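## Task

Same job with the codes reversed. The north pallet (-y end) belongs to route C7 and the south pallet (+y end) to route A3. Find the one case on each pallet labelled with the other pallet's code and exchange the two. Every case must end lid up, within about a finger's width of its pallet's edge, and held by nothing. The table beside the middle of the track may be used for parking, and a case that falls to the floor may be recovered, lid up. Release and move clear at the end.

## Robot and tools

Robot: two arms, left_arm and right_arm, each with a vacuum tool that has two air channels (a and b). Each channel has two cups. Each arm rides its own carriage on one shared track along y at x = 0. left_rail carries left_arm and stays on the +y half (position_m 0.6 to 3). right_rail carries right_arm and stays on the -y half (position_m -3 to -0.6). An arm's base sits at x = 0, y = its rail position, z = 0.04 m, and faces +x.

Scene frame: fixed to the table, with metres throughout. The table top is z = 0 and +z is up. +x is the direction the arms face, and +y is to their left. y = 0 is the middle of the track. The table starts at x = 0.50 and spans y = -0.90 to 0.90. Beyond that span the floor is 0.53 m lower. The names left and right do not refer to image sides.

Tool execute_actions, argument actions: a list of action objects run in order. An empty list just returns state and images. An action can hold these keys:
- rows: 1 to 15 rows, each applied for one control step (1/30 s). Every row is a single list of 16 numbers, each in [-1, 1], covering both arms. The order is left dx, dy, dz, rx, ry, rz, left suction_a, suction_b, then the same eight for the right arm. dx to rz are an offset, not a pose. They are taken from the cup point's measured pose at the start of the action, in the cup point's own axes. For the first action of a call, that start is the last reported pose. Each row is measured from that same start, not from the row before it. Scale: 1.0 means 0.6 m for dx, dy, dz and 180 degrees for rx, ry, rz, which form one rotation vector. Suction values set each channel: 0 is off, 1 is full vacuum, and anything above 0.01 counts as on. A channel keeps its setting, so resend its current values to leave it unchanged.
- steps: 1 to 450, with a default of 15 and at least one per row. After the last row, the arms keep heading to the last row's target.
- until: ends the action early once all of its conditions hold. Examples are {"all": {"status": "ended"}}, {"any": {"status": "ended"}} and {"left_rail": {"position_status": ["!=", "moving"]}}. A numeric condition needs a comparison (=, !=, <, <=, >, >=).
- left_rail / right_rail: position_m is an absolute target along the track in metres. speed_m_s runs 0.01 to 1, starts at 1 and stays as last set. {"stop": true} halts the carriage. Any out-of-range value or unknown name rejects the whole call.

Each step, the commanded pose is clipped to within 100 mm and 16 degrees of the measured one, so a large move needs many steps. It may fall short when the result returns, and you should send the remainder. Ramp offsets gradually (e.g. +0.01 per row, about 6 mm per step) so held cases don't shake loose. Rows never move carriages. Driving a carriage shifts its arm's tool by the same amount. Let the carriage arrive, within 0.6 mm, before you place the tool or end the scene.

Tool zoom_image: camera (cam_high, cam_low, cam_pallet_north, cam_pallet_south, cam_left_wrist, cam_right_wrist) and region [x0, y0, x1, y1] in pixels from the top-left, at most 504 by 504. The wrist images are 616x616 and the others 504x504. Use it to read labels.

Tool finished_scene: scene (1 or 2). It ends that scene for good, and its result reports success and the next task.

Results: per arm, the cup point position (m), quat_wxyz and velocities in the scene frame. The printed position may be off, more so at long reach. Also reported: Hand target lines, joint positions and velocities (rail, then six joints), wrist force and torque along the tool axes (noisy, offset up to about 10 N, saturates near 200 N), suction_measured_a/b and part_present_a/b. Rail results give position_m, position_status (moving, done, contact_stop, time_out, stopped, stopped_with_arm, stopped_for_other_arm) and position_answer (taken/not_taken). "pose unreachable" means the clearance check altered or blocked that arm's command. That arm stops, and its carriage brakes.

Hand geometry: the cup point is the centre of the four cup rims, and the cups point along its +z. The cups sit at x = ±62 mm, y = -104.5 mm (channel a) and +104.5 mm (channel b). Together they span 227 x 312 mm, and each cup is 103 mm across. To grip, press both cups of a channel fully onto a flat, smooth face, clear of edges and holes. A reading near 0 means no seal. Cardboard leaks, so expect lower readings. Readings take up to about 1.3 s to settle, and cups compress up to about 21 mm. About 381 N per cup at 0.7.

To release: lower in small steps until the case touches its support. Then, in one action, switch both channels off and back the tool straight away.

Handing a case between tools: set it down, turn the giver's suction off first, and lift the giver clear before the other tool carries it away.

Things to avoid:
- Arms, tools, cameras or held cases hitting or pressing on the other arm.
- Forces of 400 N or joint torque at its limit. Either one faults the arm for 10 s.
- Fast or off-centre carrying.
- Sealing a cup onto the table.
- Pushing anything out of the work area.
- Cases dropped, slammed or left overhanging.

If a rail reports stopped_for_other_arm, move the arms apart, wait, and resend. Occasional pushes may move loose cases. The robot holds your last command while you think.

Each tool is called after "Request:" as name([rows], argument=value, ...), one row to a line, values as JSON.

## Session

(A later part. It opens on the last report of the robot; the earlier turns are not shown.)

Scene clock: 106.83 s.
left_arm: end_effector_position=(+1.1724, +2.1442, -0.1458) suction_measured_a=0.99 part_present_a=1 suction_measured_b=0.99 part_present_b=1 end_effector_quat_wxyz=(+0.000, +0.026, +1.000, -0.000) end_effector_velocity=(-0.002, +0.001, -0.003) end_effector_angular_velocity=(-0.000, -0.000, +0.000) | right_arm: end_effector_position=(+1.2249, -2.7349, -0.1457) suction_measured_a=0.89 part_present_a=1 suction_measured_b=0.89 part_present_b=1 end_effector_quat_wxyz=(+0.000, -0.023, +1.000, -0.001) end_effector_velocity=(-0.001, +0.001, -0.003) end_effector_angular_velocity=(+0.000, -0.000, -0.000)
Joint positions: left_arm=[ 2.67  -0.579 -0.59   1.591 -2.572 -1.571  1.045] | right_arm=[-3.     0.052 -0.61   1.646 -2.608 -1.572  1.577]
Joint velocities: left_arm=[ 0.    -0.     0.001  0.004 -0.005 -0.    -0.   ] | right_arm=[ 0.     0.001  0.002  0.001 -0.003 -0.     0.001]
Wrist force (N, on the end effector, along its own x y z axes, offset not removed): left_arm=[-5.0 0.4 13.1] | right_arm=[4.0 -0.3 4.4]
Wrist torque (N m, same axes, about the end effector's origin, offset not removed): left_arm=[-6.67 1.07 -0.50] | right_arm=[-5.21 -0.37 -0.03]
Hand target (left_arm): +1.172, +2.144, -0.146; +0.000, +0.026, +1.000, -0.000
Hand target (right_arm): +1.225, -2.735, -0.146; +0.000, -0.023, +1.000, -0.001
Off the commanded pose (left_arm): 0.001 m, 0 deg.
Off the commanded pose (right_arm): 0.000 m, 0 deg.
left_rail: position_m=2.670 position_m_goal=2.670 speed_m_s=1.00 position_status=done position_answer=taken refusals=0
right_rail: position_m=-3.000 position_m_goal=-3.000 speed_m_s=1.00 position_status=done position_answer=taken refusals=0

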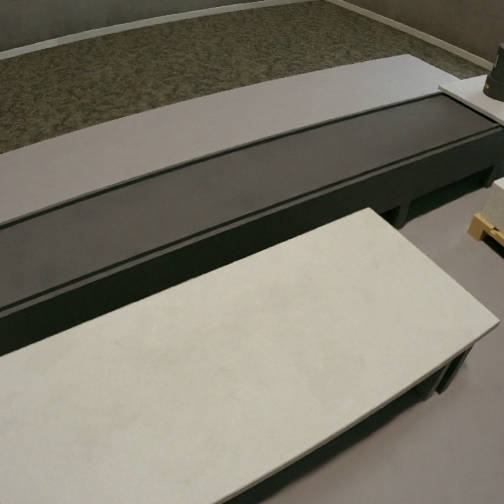

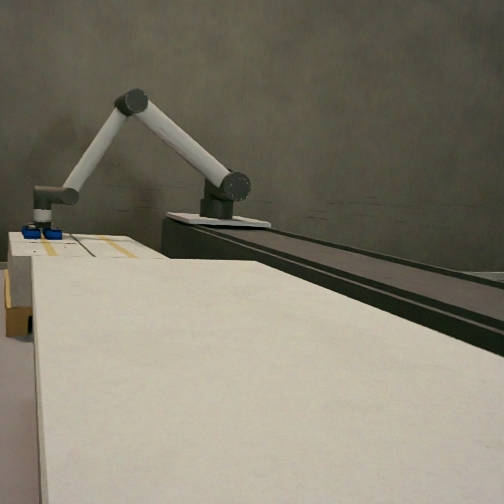

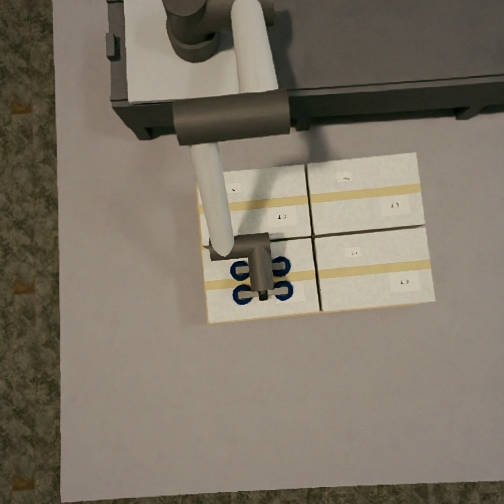

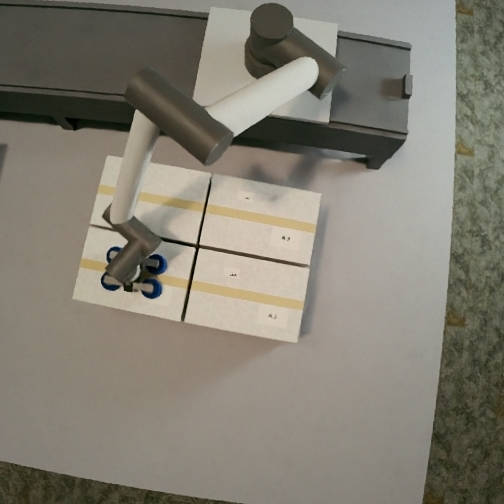

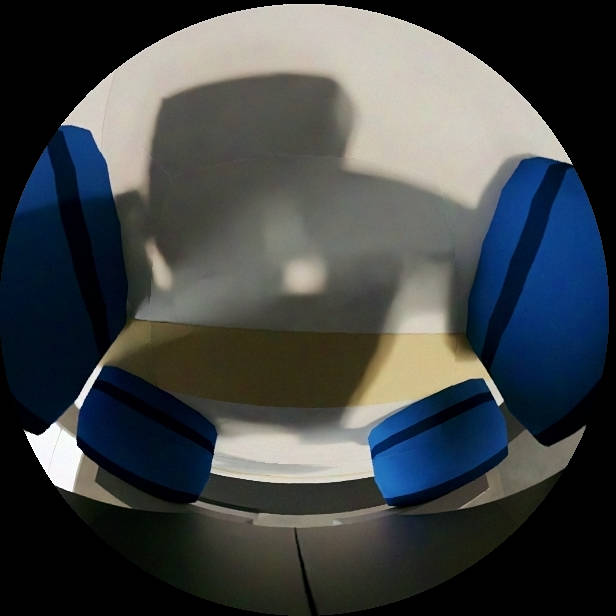

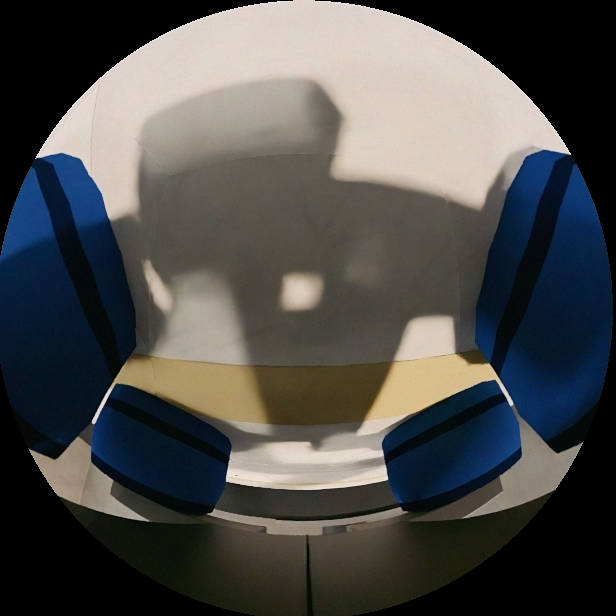

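Request:
execute_actions([
  {"rows":[[0,0,0.005,0,0,0,1,1,0,0,0.004,0,0,0,1,1]],"steps":9},
  {"rows":[[0,0,0,0,0,0,0,0,0,0,0,0,0,0,0,0],[0,0,-0.003,0,0,0,0,0,0,0,-0.003,0,0,0,0,0],[0,0,-0.006,0,0,0,0,0,0,0,-0.006,0,0,0,0,0],[0,0,-0.01,0,0,0,0,0,0,0,-0.01,0,0,0,0,0],[0,0,-0.015,0,0,0,0,0,0,0,-0.015,0,0,0,0,0],[0,0,-0.02,0,0,0,0,0,0,0,-0.02,0,0,0,0,0],[0,0,-0.025,0,0,0,0,0,0,0,-0.025,0,0,0,0,0],[0,0,-0.03,0,0,0,0,0,0,0,-0.03,0,0,0,0,0],[0,0,-0.04,0,0,0,0,0,0,0,-0.04,0,0,0,0,0],[0,0,-0.06,0,0,0,0,0,0,0,-0.06,0,0,0,0,0],[0,0,-0.1,0,0,0,0,0,0,0,-0.1,0,0,0,0,0],[0,0,-0.5,0,0,0,0,0,0,0,-0.5,0,0,0,0,0]],"steps":34},
])

Scene clock: 117.70 s.
left_arm: end_effector_position=(+1.1725, +2.1445, +0.1472) suction_measured_a=0.01 part_present_a=0 suction_measured_b=0.01 part_present_b=0 end_effector_quat_wxyz=(+0.000, +0.026, +1.000, -0.001) end_effector_velocity=(-0.003, +0.000, +0.037) end_effector_angular_velocity=(+0.003, +0.005, +0.001) | right_arm: end_effector_position=(+1.2247, -2.7346, +0.1477) suction_measured_a=0.00 part_present_a=0 suction_measured_b=0.00 part_present_b=0 end_effector_quat_wxyz=(+0.000, -0.023, +1.000, -0.001) end_effector_velocity=(-0.002, -0.002, +0.038) end_effector_angular_velocity=(-0.000, +0.006, +0.000)
Joint positions: left_arm=[ 2.67  -0.578 -0.85   1.585 -2.307 -1.571  1.045] | right_arm=[-3.     0.053 -0.878  1.641 -2.335 -1.572  1.577]
Joint velocities: left_arm=[ 0.    -0.001 -0.03  -0.007  0.043  0.    -0.002] | right_arm=[ 0.    -0.001 -0.032 -0.008  0.046  0.    -0.001]
Wrist force (N, on the end effector, along its own x y z axes, offset not removed): left_arm=[-10.6 8.1 1.4] | right_arm=[1.8 -2.4 -0.4]
Wrist torque (N m, same axes, about the end effector's origin, offset not removed): left_arm=[1.09 1.90 -0.59] | right_arm=[-0.16 0.31 -0.02]
Hand target (left_arm): +1.172, +2.144, +0.151; +0.000, +0.026, +1.000, -0.000
Hand target (right_arm): +1.225, -2.735, +0.152; +0.000, -0.023, +1.000, -0.001
Off the commanded pose (left_arm): 0.004 m, 0 deg.
Off the commanded pose (right_arm): 0.005 m, 0 deg.
left_rail: position_m=2.670 position_m_goal=2.670 speed_m_s=1.00 position_status=done position_answer=taken refusals=0
right_rail: position_m=-3.000 position_m_goal=-3.000 speed_m_s=1.00 position_status=done position_answer=taken refusals=0

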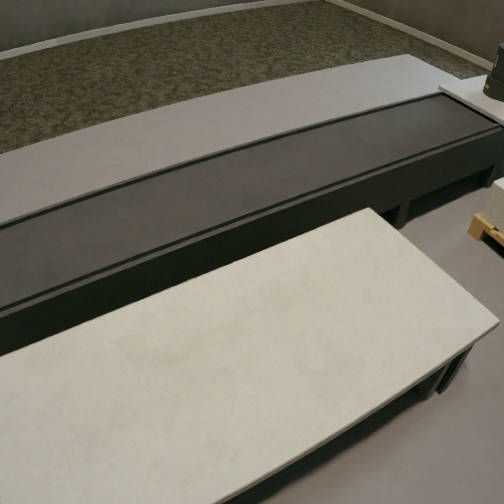

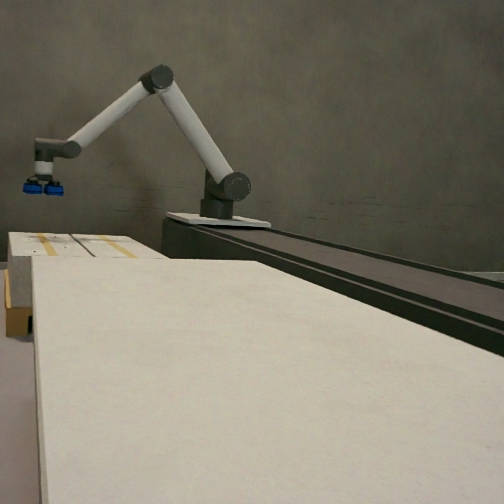

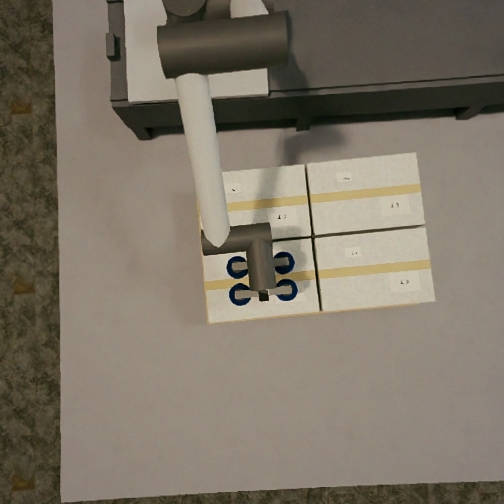

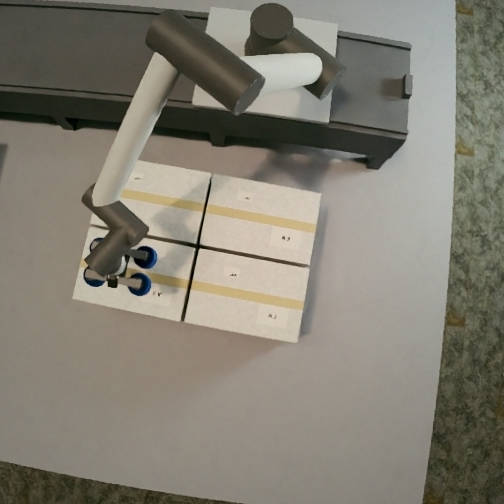

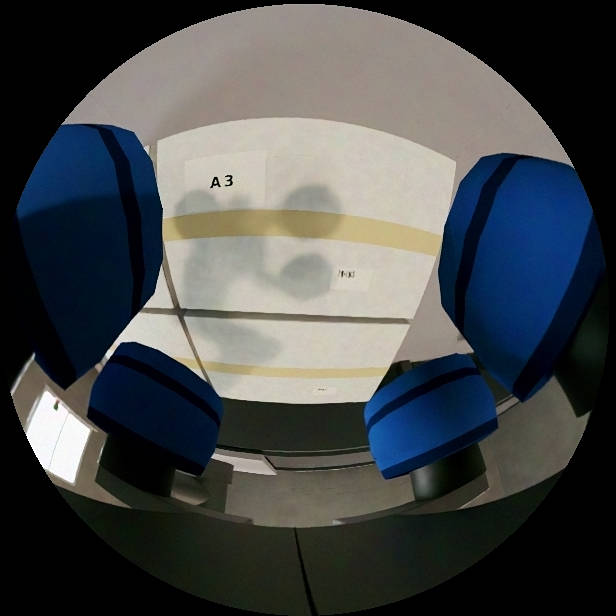

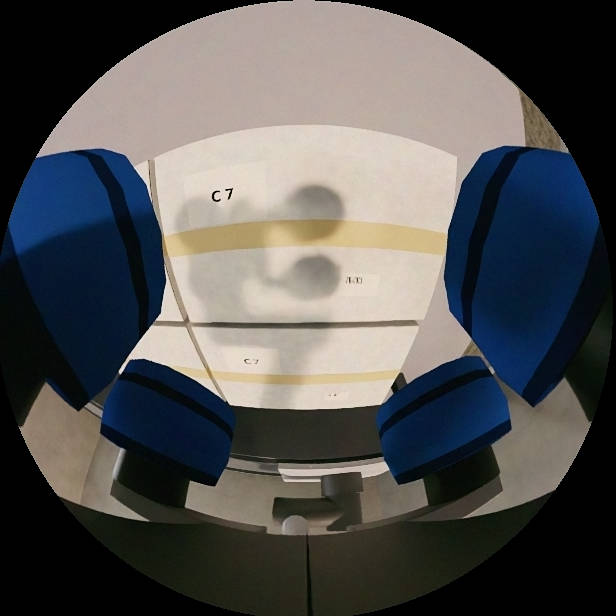

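Request:
execute_actions(actions=[])

Scene clock: 122.50 s.
left_arm: end_effector_position=(+1.1722, +2.1444, +0.1515) suction_measured_a=0.01 part_present_a=0 suction_measured_b=0.01 part_present_b=0 end_effector_quat_wxyz=(+0.000, +0.026, +1.000, -0.000) end_effector_velocity=(+0.000, -0.000, +0.000) end_effector_angular_velocity=(-0.000, -0.000, -0.000) | right_arm: end_effector_position=(+1.2245, -2.7348, +0.1522) suction_measured_a=0.00 part_present_a=0 suction_measured_b=0.00 part_present_b=0 end_effector_quat_wxyz=(+0.000, -0.023, +1.000, -0.001) end_effector_velocity=(+0.000, -0.000, +0.000) end_effector_angular_velocity=(+0.000, -0.000, -0.000)
Joint positions: left_arm=[ 2.67  -0.579 -0.854  1.584 -2.302 -1.571  1.045] | right_arm=[-3.     0.052 -0.882  1.64  -2.329 -1.572  1.577]
Joint velocities: left_arm=[ 0. -0. -0.  0. -0.  0.  0.] | right_arm=[ 0. -0. -0.  0. -0.  0. -0.]
Wrist force (N, on the end effector, along its own x y z axes, offset not removed): left_arm=[-6.4 3.3 10.5] | right_arm=[0.5 0.3 1.6]
Wrist torque (N m, same axes, about the end effector's origin, offset not removed): left_arm=[0.44 1.40 -0.58] | right_arm=[0.27 0.50 0.03]
Hand target (left_arm): +1.172, +2.144, +0.151; +0.000, +0.026, +1.000, -0.000
Hand target (right_arm): +1.225, -2.735, +0.152; +0.000, -0.023, +1.000, -0.001
Off the commanded pose (left_arm): 0.000 m, 0 deg.
Off the commanded pose (right_arm): 0.001 m, 0 deg.
left_rail: position_m=2.670 position_m_goal=2.670 speed_m_s=1.00 position_status=done position_answer=taken refusals=0
right_rail: position_m=-3.000 position_m_goal=-3.000 speed_m_s=1.00 position_status=done position_answer=taken refusals=0

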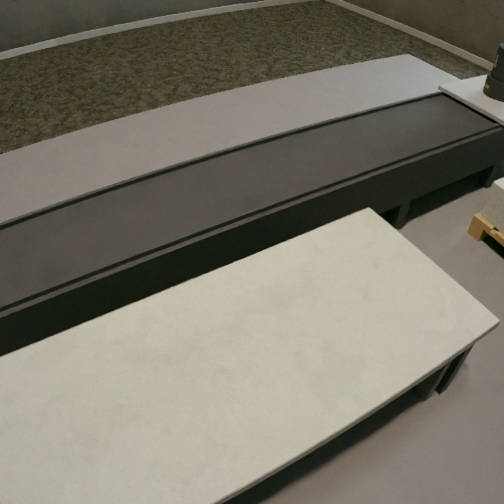

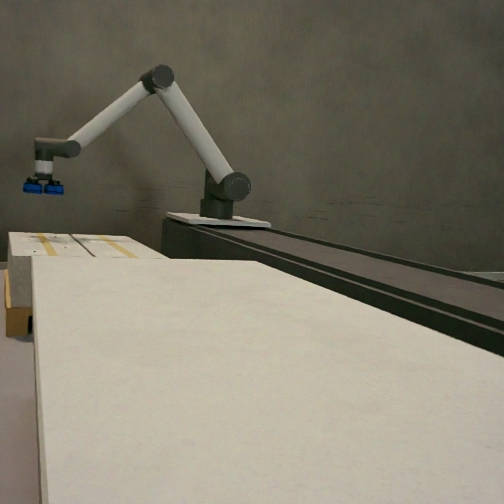

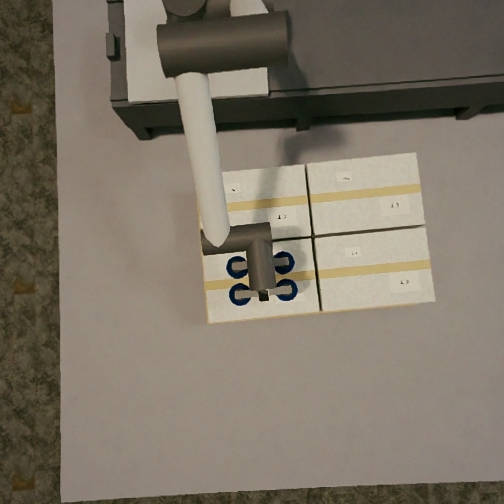

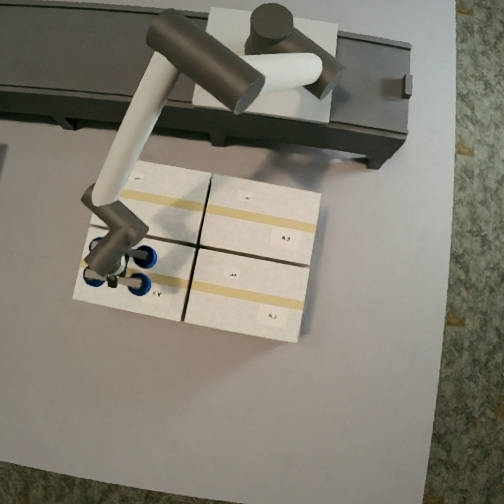

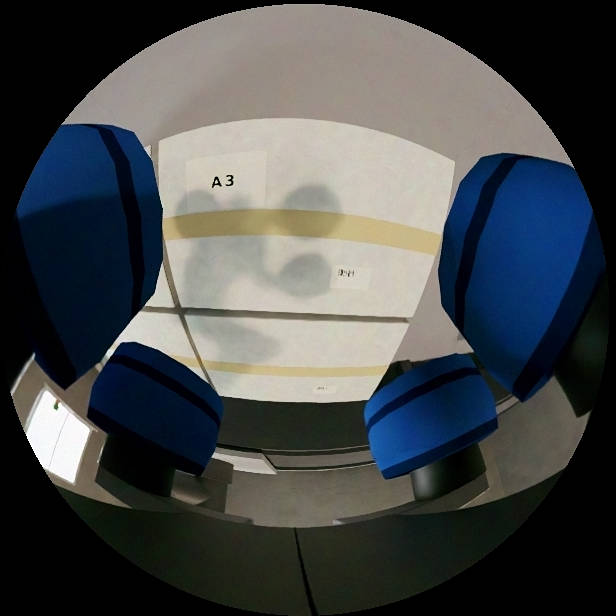

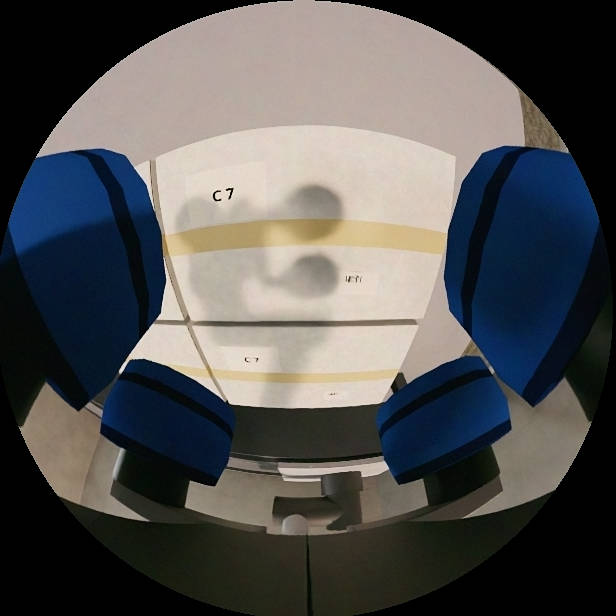

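Request:
finished_scene(scene=2)

The scene is finished: the task was done.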